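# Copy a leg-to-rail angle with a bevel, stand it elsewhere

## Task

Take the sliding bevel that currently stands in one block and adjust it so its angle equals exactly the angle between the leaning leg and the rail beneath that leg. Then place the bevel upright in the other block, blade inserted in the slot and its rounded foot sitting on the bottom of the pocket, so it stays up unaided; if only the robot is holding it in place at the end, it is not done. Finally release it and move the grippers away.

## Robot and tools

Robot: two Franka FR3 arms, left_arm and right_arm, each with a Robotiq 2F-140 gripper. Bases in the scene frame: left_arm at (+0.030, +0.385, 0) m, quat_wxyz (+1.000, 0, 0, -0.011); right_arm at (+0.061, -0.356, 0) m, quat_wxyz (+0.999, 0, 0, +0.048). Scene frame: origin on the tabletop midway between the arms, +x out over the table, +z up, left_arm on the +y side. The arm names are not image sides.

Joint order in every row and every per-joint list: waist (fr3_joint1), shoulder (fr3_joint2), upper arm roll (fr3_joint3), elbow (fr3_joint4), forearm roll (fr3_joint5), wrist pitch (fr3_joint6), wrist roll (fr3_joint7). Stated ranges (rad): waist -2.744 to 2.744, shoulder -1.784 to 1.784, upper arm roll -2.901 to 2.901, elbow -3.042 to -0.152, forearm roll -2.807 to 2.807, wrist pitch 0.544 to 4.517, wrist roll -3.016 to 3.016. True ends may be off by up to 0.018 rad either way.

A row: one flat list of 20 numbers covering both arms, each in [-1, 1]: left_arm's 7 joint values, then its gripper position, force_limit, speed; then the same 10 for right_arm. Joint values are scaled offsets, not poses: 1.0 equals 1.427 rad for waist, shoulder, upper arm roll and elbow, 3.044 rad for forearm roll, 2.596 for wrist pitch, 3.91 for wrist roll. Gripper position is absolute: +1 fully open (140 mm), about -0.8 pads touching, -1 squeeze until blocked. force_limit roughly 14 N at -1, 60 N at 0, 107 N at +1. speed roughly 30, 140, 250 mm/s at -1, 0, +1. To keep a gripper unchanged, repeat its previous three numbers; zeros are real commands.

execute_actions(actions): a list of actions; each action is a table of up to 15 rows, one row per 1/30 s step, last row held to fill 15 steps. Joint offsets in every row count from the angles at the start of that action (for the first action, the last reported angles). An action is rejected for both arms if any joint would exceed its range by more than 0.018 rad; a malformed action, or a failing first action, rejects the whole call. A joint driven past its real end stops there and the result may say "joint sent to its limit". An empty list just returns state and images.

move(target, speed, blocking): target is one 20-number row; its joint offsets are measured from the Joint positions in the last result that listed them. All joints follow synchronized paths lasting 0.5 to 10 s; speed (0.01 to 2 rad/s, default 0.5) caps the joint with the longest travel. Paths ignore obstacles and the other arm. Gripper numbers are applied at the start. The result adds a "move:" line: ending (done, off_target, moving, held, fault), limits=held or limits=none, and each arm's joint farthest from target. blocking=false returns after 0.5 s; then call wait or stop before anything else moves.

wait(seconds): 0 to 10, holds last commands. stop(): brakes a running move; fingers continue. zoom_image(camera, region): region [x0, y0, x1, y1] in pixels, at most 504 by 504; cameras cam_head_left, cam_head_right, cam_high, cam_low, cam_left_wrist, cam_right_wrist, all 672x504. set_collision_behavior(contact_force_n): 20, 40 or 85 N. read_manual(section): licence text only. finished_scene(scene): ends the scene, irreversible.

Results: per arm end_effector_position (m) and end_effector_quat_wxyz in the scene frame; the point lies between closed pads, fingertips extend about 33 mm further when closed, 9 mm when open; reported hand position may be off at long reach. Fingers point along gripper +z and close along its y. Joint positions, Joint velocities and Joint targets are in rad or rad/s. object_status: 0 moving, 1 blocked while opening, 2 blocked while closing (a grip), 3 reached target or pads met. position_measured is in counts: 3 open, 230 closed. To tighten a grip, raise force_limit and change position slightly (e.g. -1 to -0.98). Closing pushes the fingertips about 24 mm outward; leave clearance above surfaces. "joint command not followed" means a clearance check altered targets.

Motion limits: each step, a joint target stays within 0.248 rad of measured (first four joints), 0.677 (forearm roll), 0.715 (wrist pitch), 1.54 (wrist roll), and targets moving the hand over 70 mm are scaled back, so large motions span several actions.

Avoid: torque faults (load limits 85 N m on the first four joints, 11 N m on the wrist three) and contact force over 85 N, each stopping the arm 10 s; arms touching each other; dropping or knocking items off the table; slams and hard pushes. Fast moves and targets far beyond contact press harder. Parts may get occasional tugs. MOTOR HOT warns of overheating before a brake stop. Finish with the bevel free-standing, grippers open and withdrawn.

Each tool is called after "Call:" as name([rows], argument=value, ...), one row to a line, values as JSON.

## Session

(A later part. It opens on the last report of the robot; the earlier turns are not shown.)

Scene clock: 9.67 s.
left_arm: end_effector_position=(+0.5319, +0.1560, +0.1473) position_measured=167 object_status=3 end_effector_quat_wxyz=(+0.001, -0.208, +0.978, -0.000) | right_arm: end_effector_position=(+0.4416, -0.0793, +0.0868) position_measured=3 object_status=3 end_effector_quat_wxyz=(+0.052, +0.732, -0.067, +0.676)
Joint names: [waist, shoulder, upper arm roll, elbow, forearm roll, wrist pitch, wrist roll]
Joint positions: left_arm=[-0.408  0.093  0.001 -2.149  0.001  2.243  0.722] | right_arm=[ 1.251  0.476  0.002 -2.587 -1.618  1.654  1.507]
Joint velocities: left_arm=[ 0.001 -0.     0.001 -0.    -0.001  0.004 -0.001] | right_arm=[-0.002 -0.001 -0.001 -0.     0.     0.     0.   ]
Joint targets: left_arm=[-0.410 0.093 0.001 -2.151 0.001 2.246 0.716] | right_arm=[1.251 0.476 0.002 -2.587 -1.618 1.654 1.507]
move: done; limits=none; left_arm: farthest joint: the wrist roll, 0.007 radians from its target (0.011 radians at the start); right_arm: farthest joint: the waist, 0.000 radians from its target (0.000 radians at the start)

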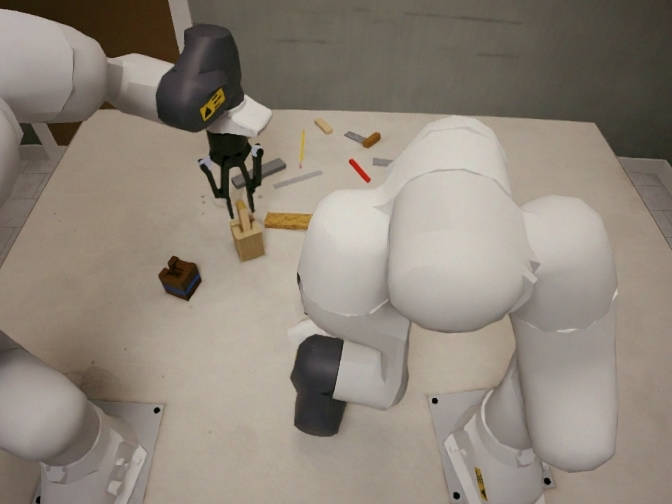

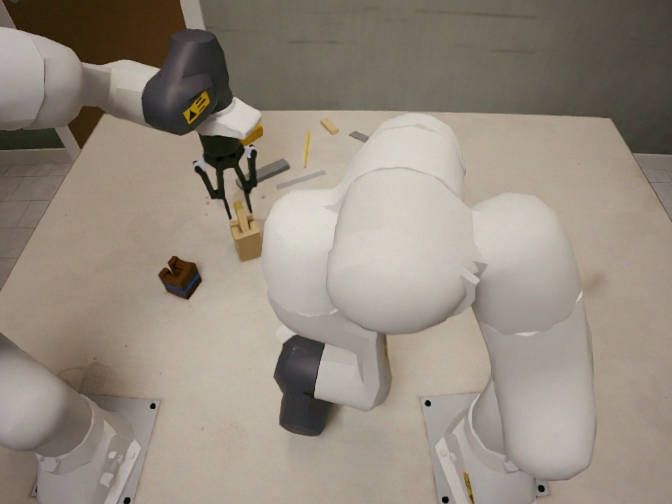

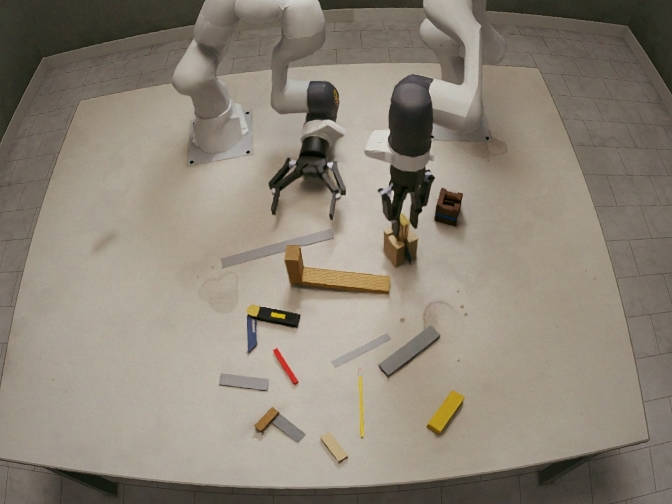

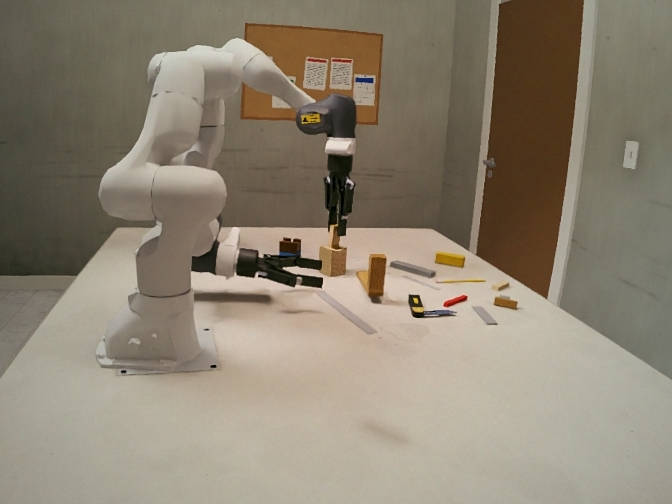

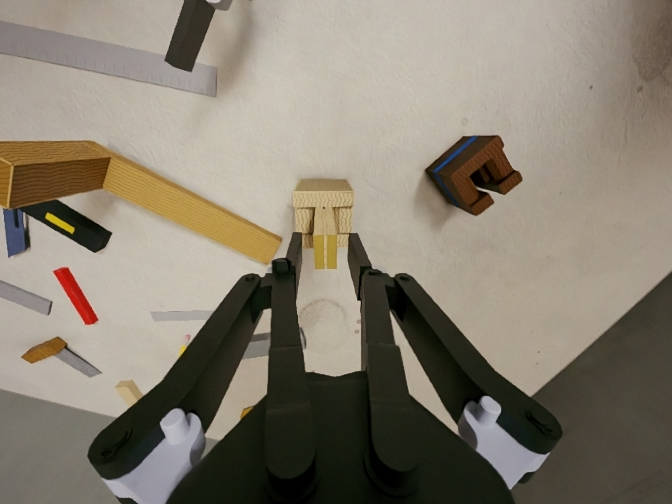

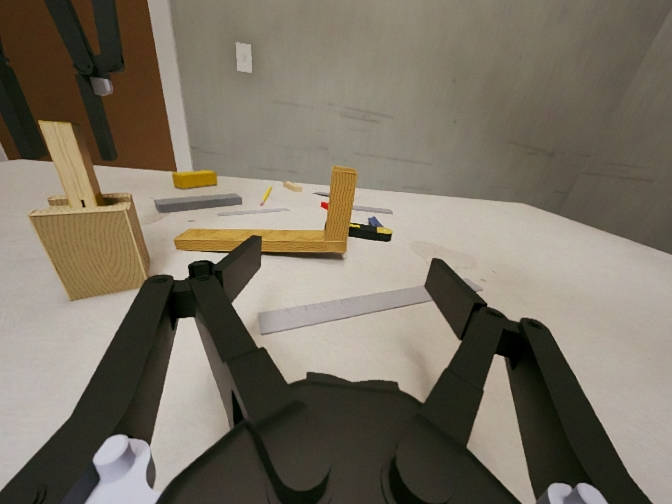

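Call:
move(target=[0,0,0,0,0,0,0,-1,0.2,-0.6,0,0,0,0,0,0,0,1,0,1])

Call:
move(target=[0,-0.0285,0,0.024,0,-0.029,0,-1,0.2,-0.6,0,0,0,0,0,0,0,1,0,1], speed=0.1)

Call:
move(target=[0,-0.051,0,0.094,0,-0.0805,0,-1,0.2,-0.6,0,0,0,0,0,0,0,1,0,1], speed=0.25)

Call:
zoom_image(camera="cam_low", region=[280,160,400,280])

Scene clock: 11.10 s.
left_arm: end_effector_position=(+0.5321, +0.1559, +0.1475) position_measured=207 object_status=2 end_effector_quat_wxyz=(+0.001, -0.211, +0.978, -0.000) | right_arm: end_effector_position=(+0.4416, -0.0793, +0.0868) position_measured=3 object_status=3 end_effector_quat_wxyz=(+0.052, +0.732, -0.067, +0.676)
Joint names: [waist, shoulder, upper arm roll, elbow, forearm roll, wrist pitch, wrist roll]
Joint positions: left_arm=[-0.408  0.093  0.001 -2.149  0.001  2.244  0.717] | right_arm=[ 1.251  0.476  0.002 -2.587 -1.618  1.654  1.507]
Joint velocities: left_arm=[ 0.001 -0.    -0.     0.001 -0.001 -0.001 -0.005] | right_arm=[-0.001 -0.    -0.     0.    -0.001  0.    -0.001]
Joint targets: left_arm=[-0.408 0.093 0.001 -2.149 0.001 2.243 0.722] | right_arm=[1.251 0.476 0.002 -2.587 -1.618 1.654 1.507]
move: done; limits=none; left_arm: farthest joint: the wrist roll, 0.005 radians from its target (0.000 radians at the start); right_arm: farthest joint: the waist, 0.000 radians from its target (0.000 radians at the start)

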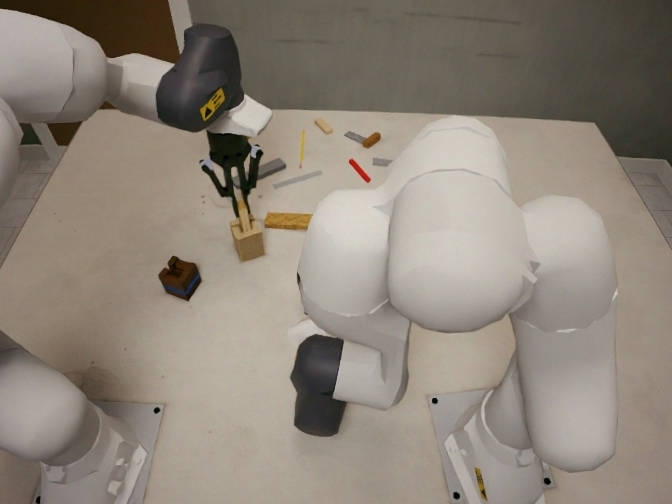

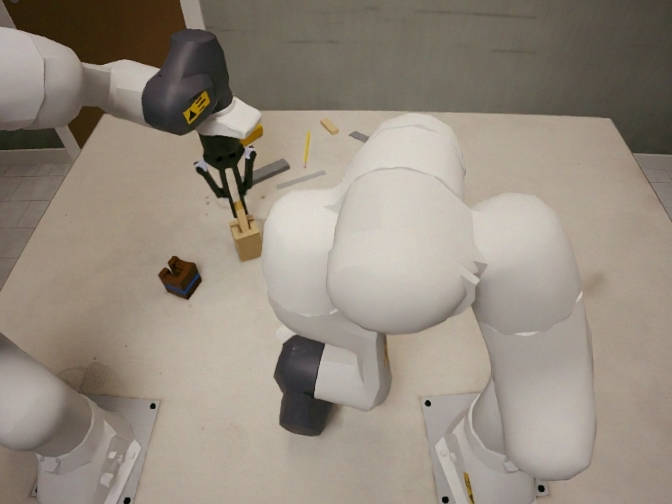

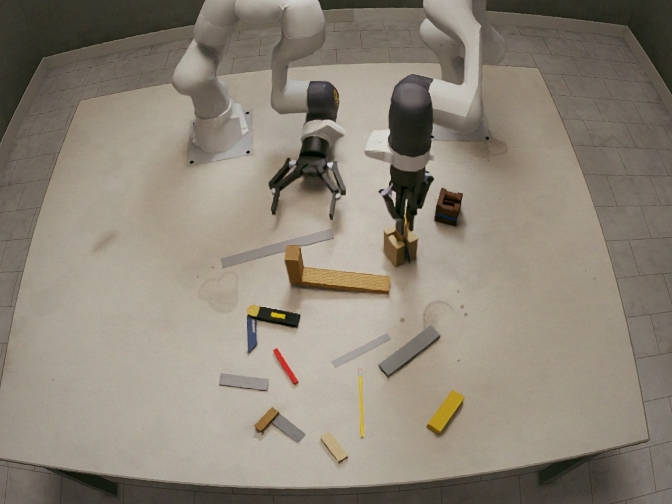

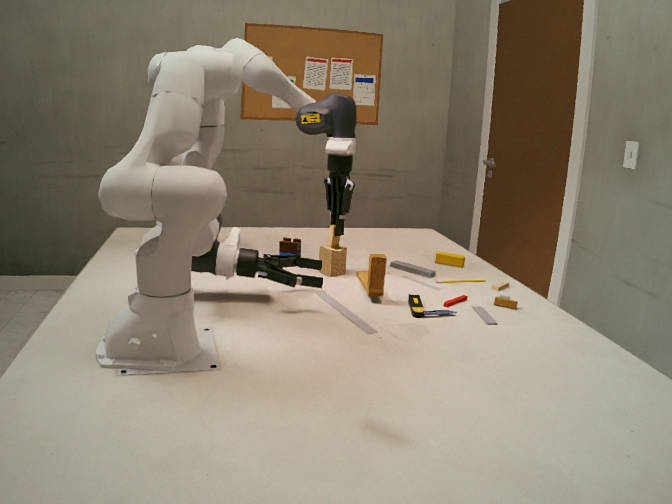

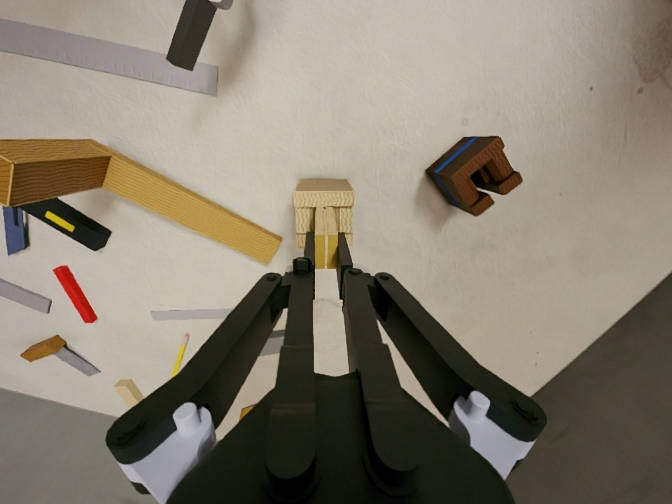

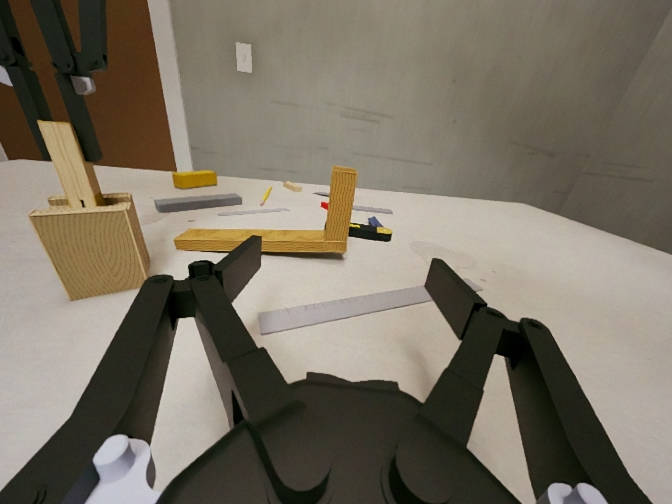

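Scene clock: 12.43 s.
left_arm: end_effector_position=(+0.5314, +0.1565, +0.1771) position_measured=207 object_status=2 end_effector_quat_wxyz=(+0.001, -0.212, +0.977, -0.000) | right_arm: end_effector_position=(+0.4416, -0.0793, +0.0868) position_measured=3 object_status=3 end_effector_quat_wxyz=(+0.052, +0.732, -0.067, +0.676)
Joint names: [waist, shoulder, upper arm roll, elbow, forearm roll, wrist pitch, wrist roll]
Joint positions: left_arm=[-0.408  0.053  0.002 -2.117  0.001  2.171  0.714] | right_arm=[ 1.251  0.476  0.002 -2.587 -1.618  1.654  1.507]
Joint velocities: left_arm=[ 0.    -0.001  0.001  0.    -0.    -0.003  0.   ] | right_arm=[-0.001  0.002 -0.001 -0.001 -0.002  0.001 -0.001]
Joint targets: left_arm=[-0.408 0.052 0.001 -2.115 0.001 2.169 0.717] | right_arm=[1.251 0.476 0.002 -2.587 -1.618 1.654 1.507]
move: done; limits=none; left_arm: farthest joint: the wrist roll, 0.003 radians from its target (0.000 radians at the start); right_arm: farthest joint: the waist, 0.000 radians from its target (0.000 radians at the start)

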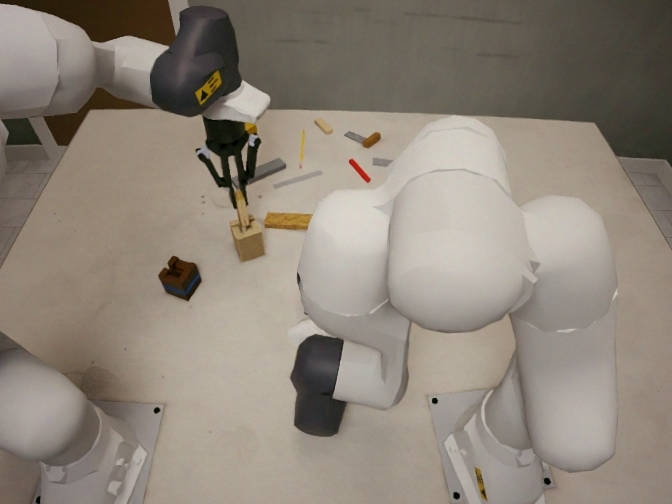

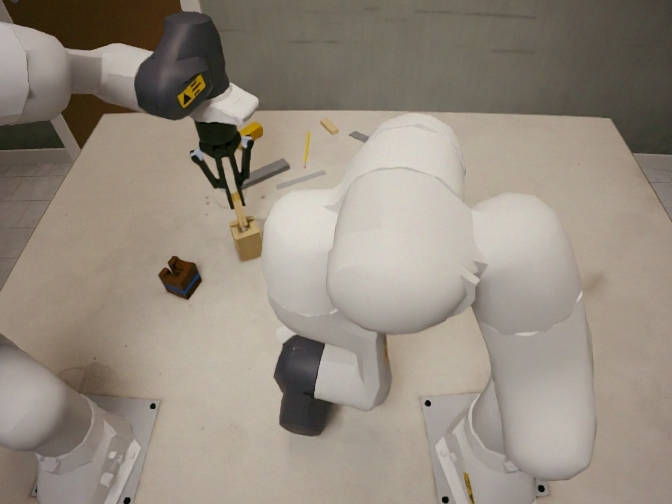

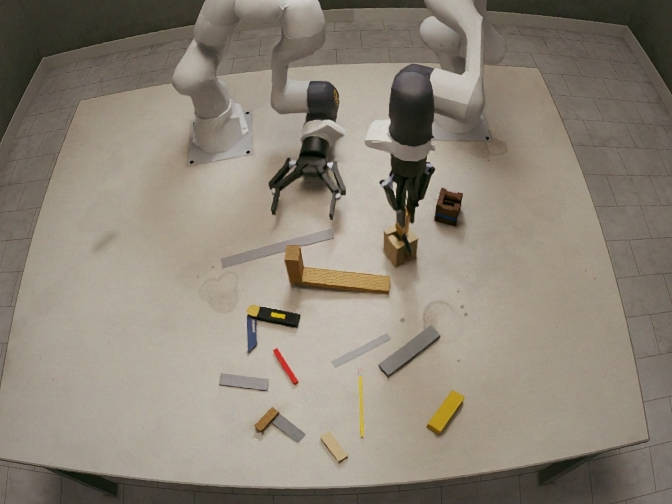

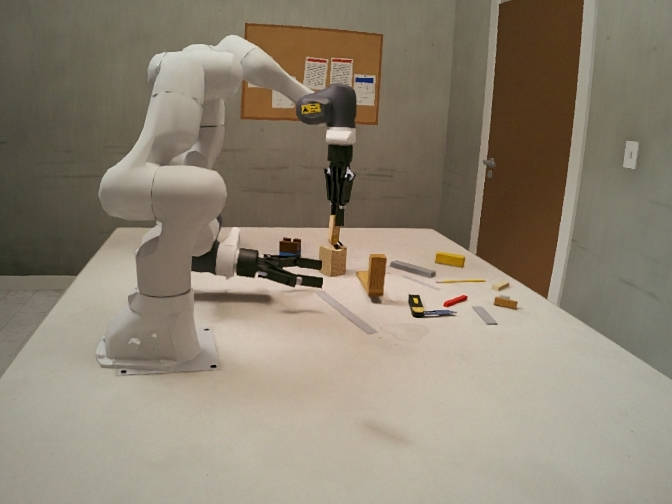

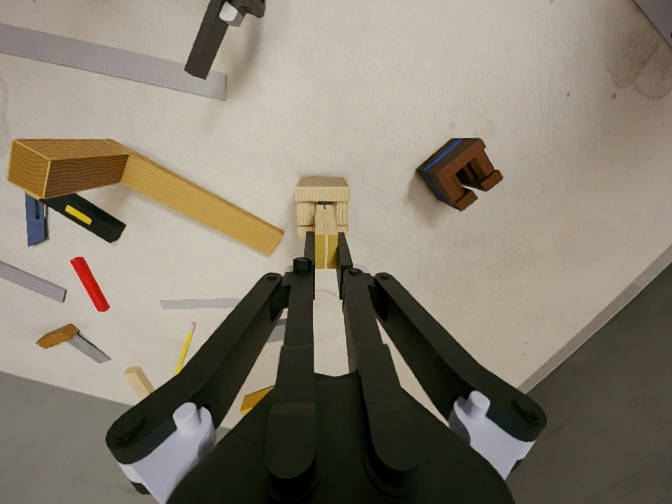

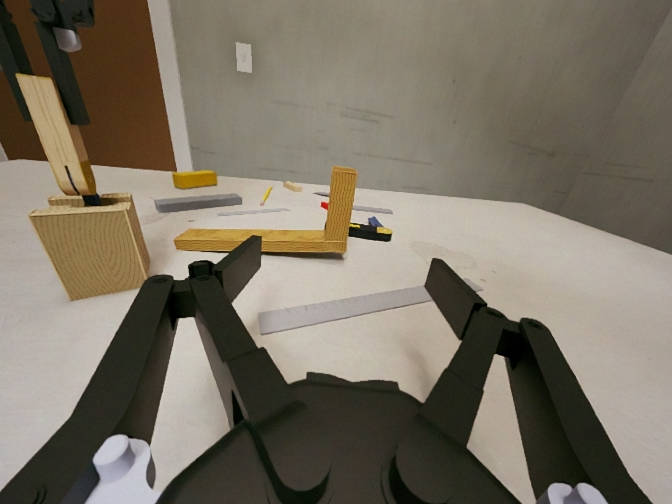

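Scene clock: 14.00 s.
left_arm: end_effector_position=(+0.5308, +0.1568, +0.2605) position_measured=207 object_status=2 end_effector_quat_wxyz=(-0.000, -0.212, +0.977, +0.000) | right_arm: end_effector_position=(+0.4416, -0.0793, +0.0868) position_measured=3 object_status=3 end_effector_quat_wxyz=(+0.052, +0.732, -0.067, +0.676)
Joint names: [waist, shoulder, upper arm roll, elbow, forearm roll, wrist pitch, wrist roll]
Joint positions: left_arm=[-0.408 -0.019  0.002 -1.985  0.001  1.965  0.714] | right_arm=[ 1.251  0.476  0.002 -2.587 -1.618  1.654  1.507]
Joint velocities: left_arm=[-0.    -0.001 -0.001  0.002 -0.002 -0.003  0.003] | right_arm=[-0.     0.001 -0.001  0.    -0.    -0.    -0.001]
Joint targets: left_arm=[-0.408 -0.019 0.002 -1.983 0.001 1.962 0.714] | right_arm=[1.251 0.476 0.002 -2.587 -1.618 1.654 1.507]
move: done; limits=none; left_arm: farthest joint: the wrist pitch, 0.003 radians from its target (0.209 radians at the start); right_arm: farthest joint: the waist, 0.000 radians from its target (0.000 radians at the start)

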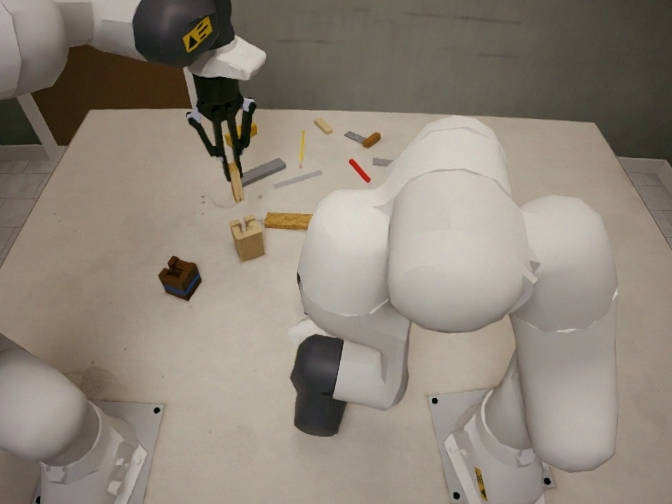

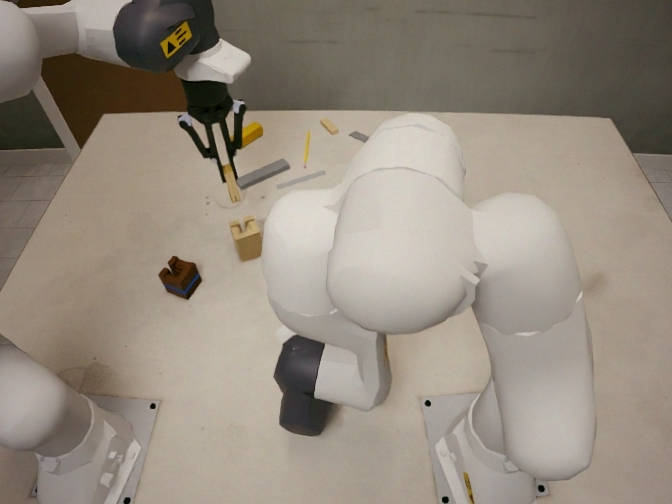

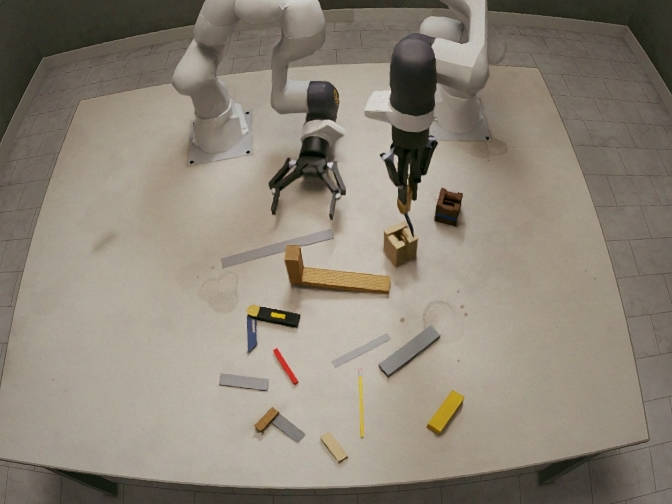

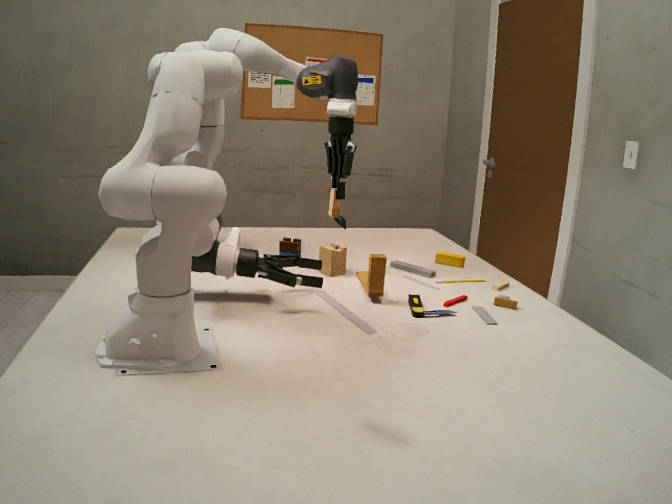

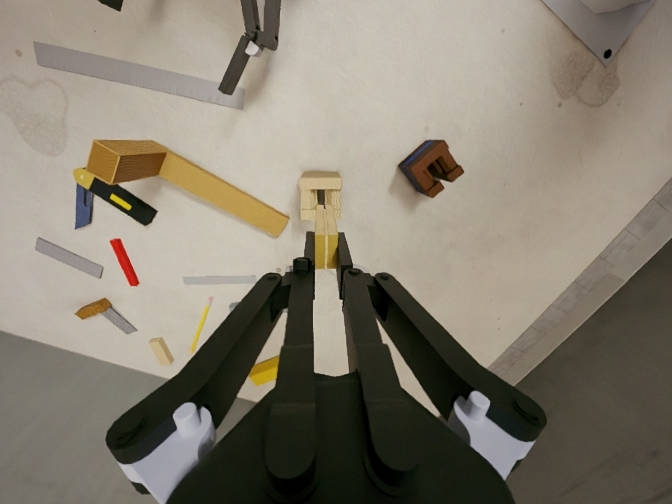

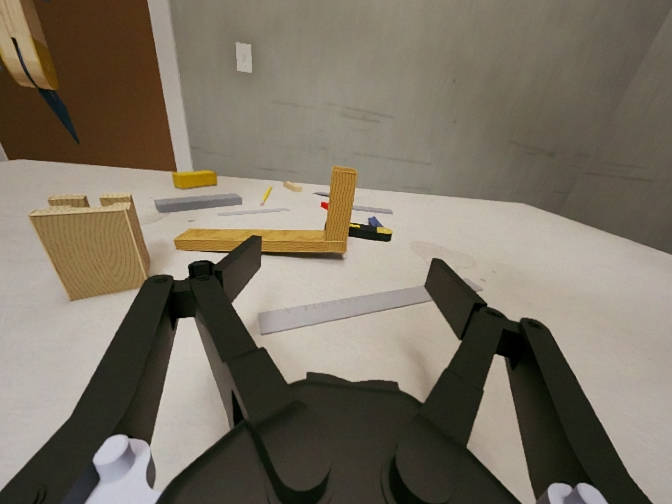

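Region (280, 160, 400, 280) of cam_low's 672x504 image, scaled by 4.200, with more detail than that image has.

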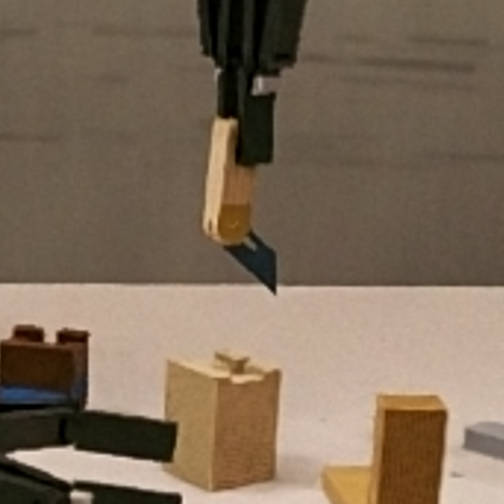

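Call:
move(target=[-0.171,0.415,0,0.461,0.03,-0.046,-0.327,-1,0.2,-0.6,0,0,0,0,0,0,0,1,0,1], speed=0.7)

Call:
zoom_image(camera="cam_right_wrist", region=[200,80,400,280])

Call:
zoom_image(camera="cam_left_wrist", region=[226,90,426,290])

Scene clock: 18.23 s.
left_arm: end_effector_position=(+0.5937, -0.0331, +0.1854) position_measured=207 object_status=2 end_effector_quat_wxyz=(+0.037, -0.654, +0.755, +0.034) | right_arm: end_effector_position=(+0.4416, -0.0793, +0.0868) position_measured=3 object_status=3 end_effector_quat_wxyz=(+0.052, +0.732, -0.067, +0.676)
Joint names: [waist, shoulder, upper arm roll, elbow, forearm roll, wrist pitch, wrist roll]
Joint positions: left_arm=[-0.653  0.573  0.001 -1.328  0.088  1.847 -0.557] | right_arm=[ 1.251  0.476  0.002 -2.587 -1.618  1.654  1.507]
Joint velocities: left_arm=[-0.     0.001 -0.001  0.001  0.    -0.001 -0.005] | right_arm=[-0.     0.001  0.     0.001 -0.002  0.001 -0.001]
Joint targets: left_arm=[-0.652 0.573 0.002 -1.327 0.092 1.845 -0.564] | right_arm=[1.251 0.476 0.002 -2.587 -1.618 1.654 1.507]
move: done; limits=none; left_arm: farthest joint: the wrist roll, 0.008 radians from its target (1.279 radians at the start); right_arm: farthest joint: the waist, 0.000 radians from its target (0.000 radians at the start)

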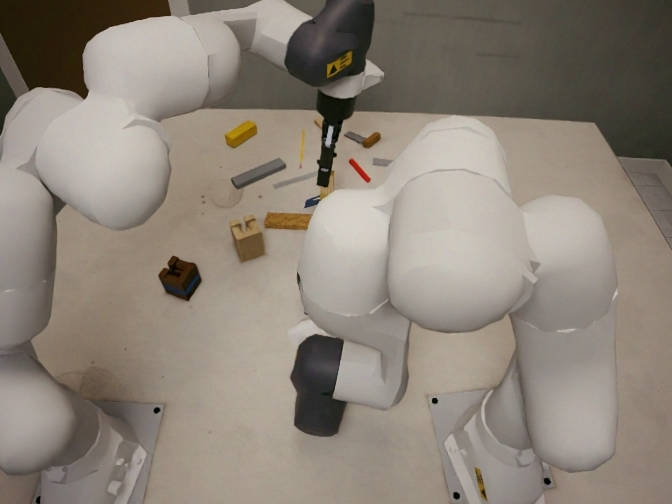

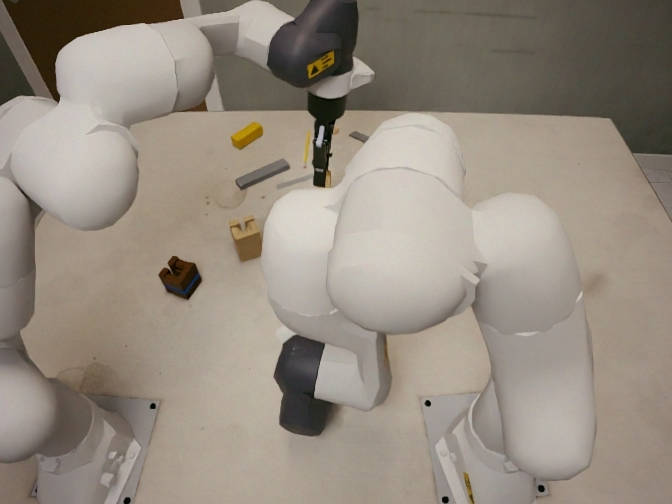

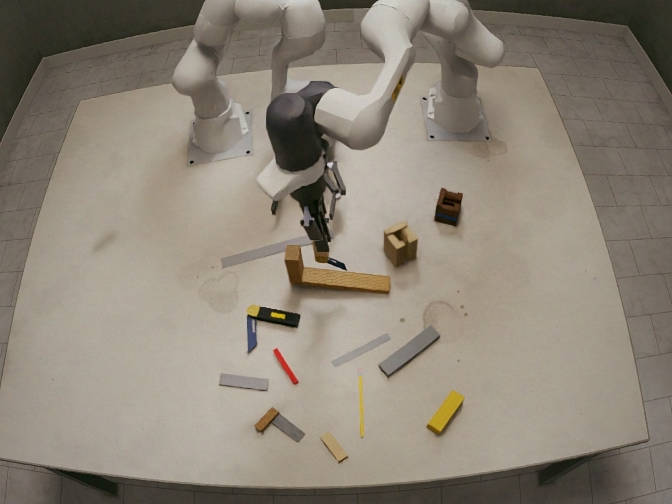

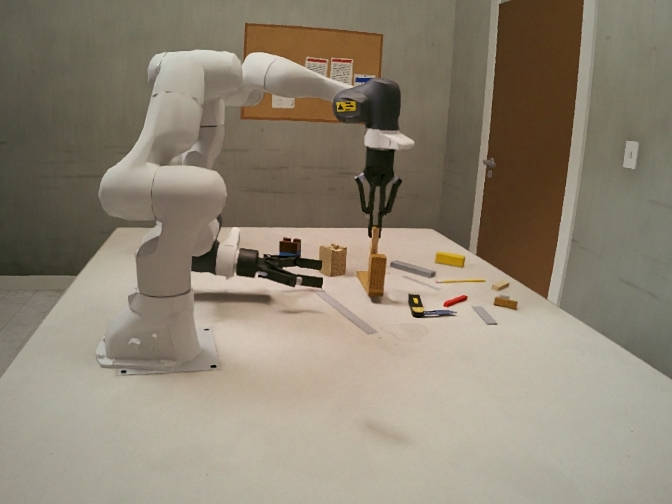

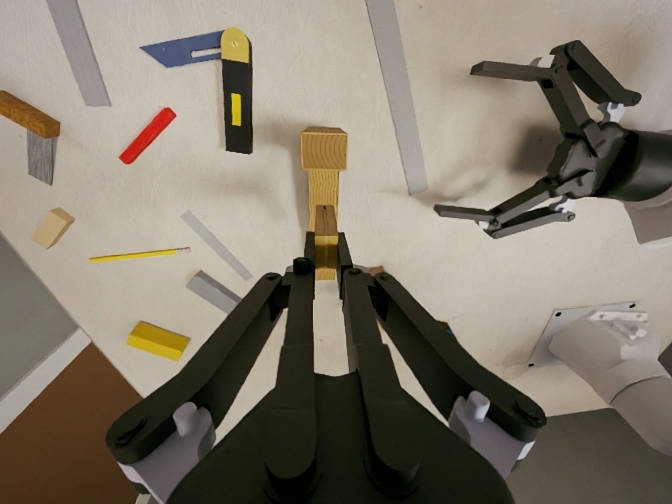

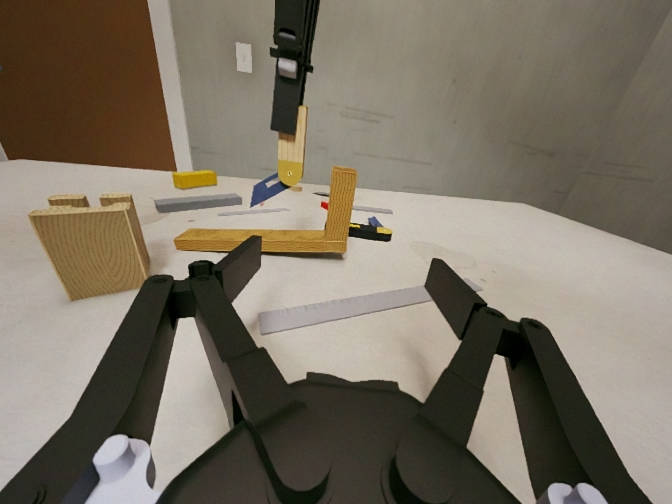

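Region (200, 80, 400, 280) of cam_right_wrist's 672x504 image, scaled by 2.520, with more detail than that image has.

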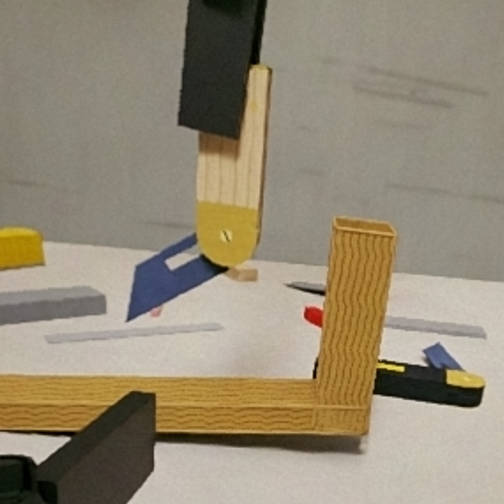

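Region (226, 90, 426, 290) of cam_left_wrist's 672x504 image, scaled by 2.520, with more detail than that image has.

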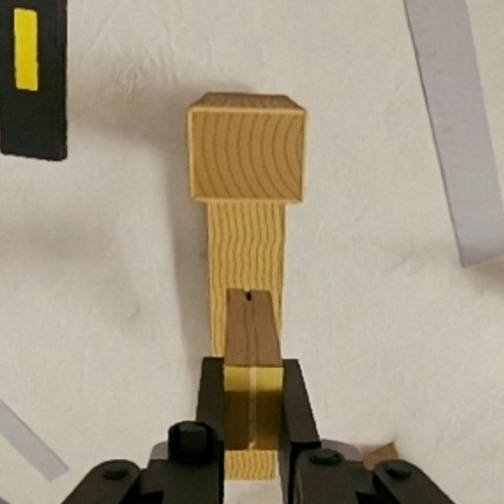

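Call:
move(target=[-0.022,0.0594,0,0.0073,0.001,0.0297,-0.012,-1,0.2,-0.6,0,0,0,0,0,0,0,1,0,1], speed=0.04)

Call:
zoom_image(camera="cam_right_wrist", region=[245,130,375,260])

Call:
zoom_image(camera="cam_left_wrist", region=[266,160,386,280])

Scene clock: 21.37 s.
left_arm: end_effector_position=(+0.5902, -0.0594, +0.1370) position_measured=207 object_status=2 end_effector_quat_wxyz=(+0.037, -0.655, +0.754, +0.032) | right_arm: end_effector_position=(+0.4416, -0.0793, +0.0868) position_measured=3 object_status=3 end_effector_quat_wxyz=(+0.052, +0.732, -0.067, +0.676)
Joint names: [waist, shoulder, upper arm roll, elbow, forearm roll, wrist pitch, wrist roll]
Joint positions: left_arm=[-0.683  0.655  0.001 -1.319  0.088  1.92  -0.596] | right_arm=[ 1.251  0.476  0.002 -2.587 -1.618  1.654  1.507]
Joint velocities: left_arm=[-0.001  0.     0.    -0.001 -0.001  0.    -0.006] | right_arm=[ 0.001  0.001  0.    -0.001 -0.001 -0.    -0.001]
Joint targets: left_arm=[-0.684 0.658 0.001 -1.318 0.091 1.924 -0.604] | right_arm=[1.251 0.476 0.002 -2.587 -1.618 1.654 1.507]
move: done; limits=none; left_arm: farthest joint: the wrist roll, 0.008 radians from its target (0.046 radians at the start); right_arm: farthest joint: the waist, 0.000 radians from its target (0.000 radians at the start)

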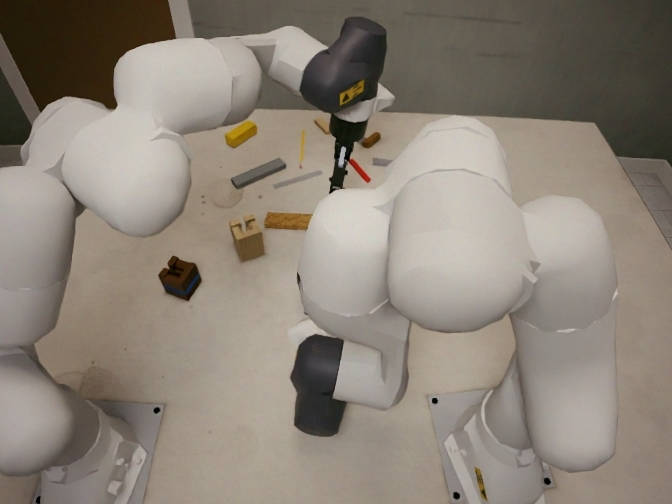

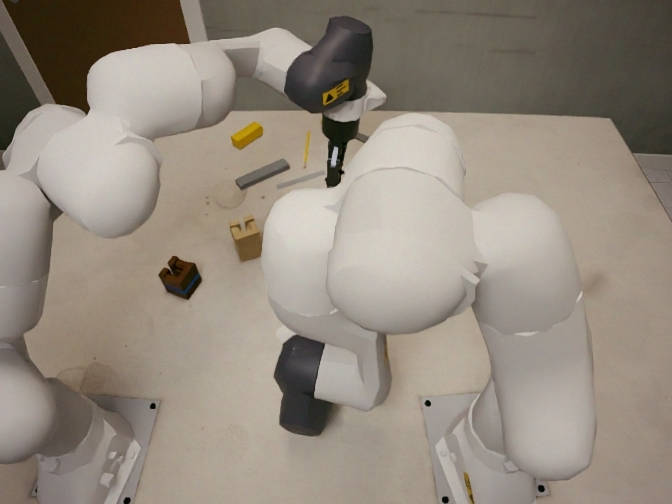

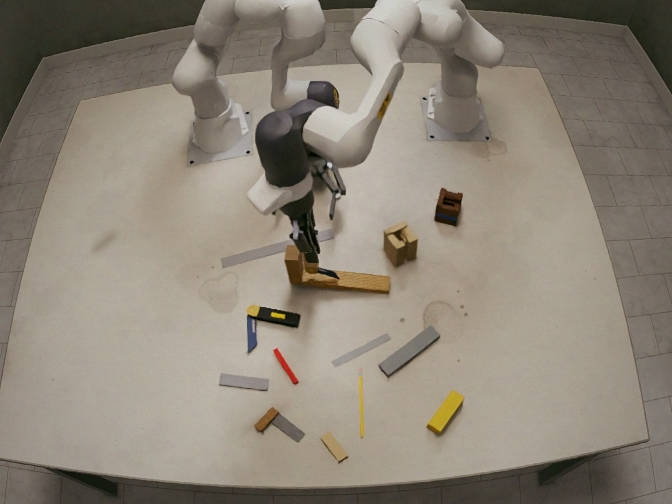

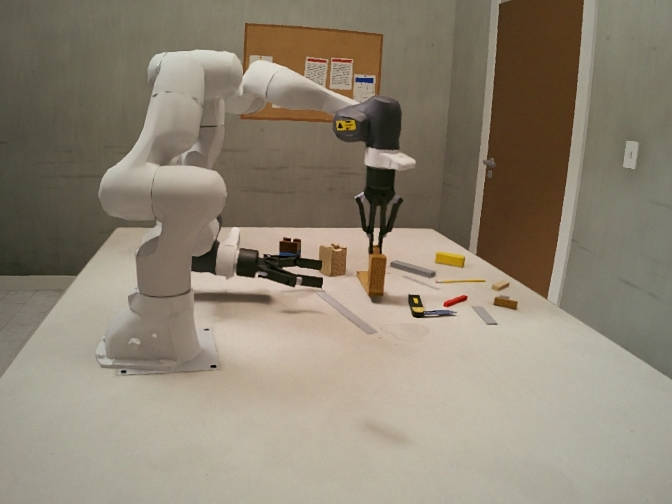

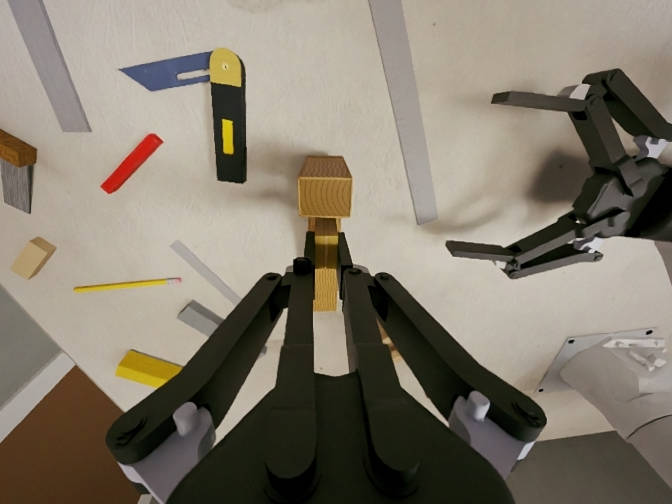

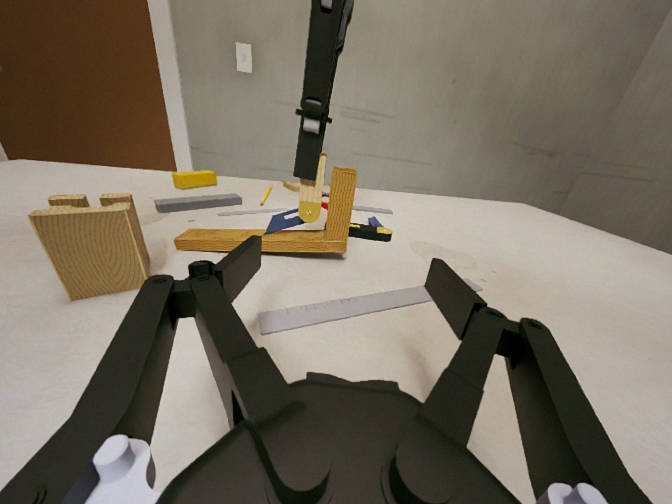

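Region (245, 130, 375, 260) of cam_right_wrist's 672x504 image, scaled by 3.877, with more detail than that image has.

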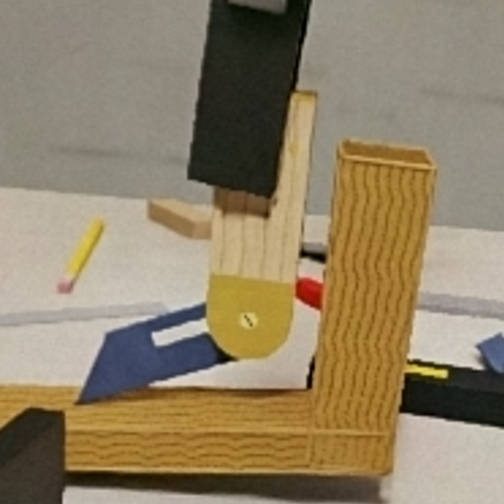

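Region (266, 160, 386, 280) of cam_left_wrist's 672x504 image, scaled by 4.200, with more detail than that image has.

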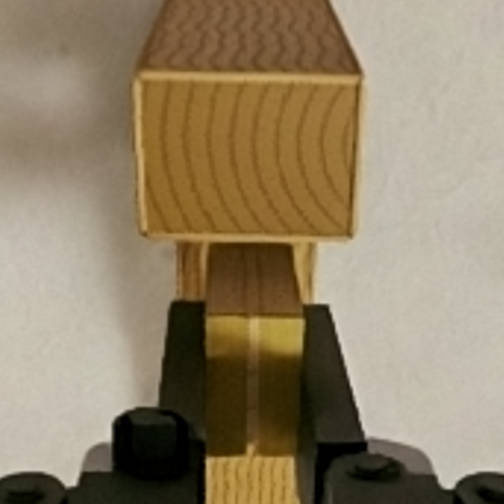

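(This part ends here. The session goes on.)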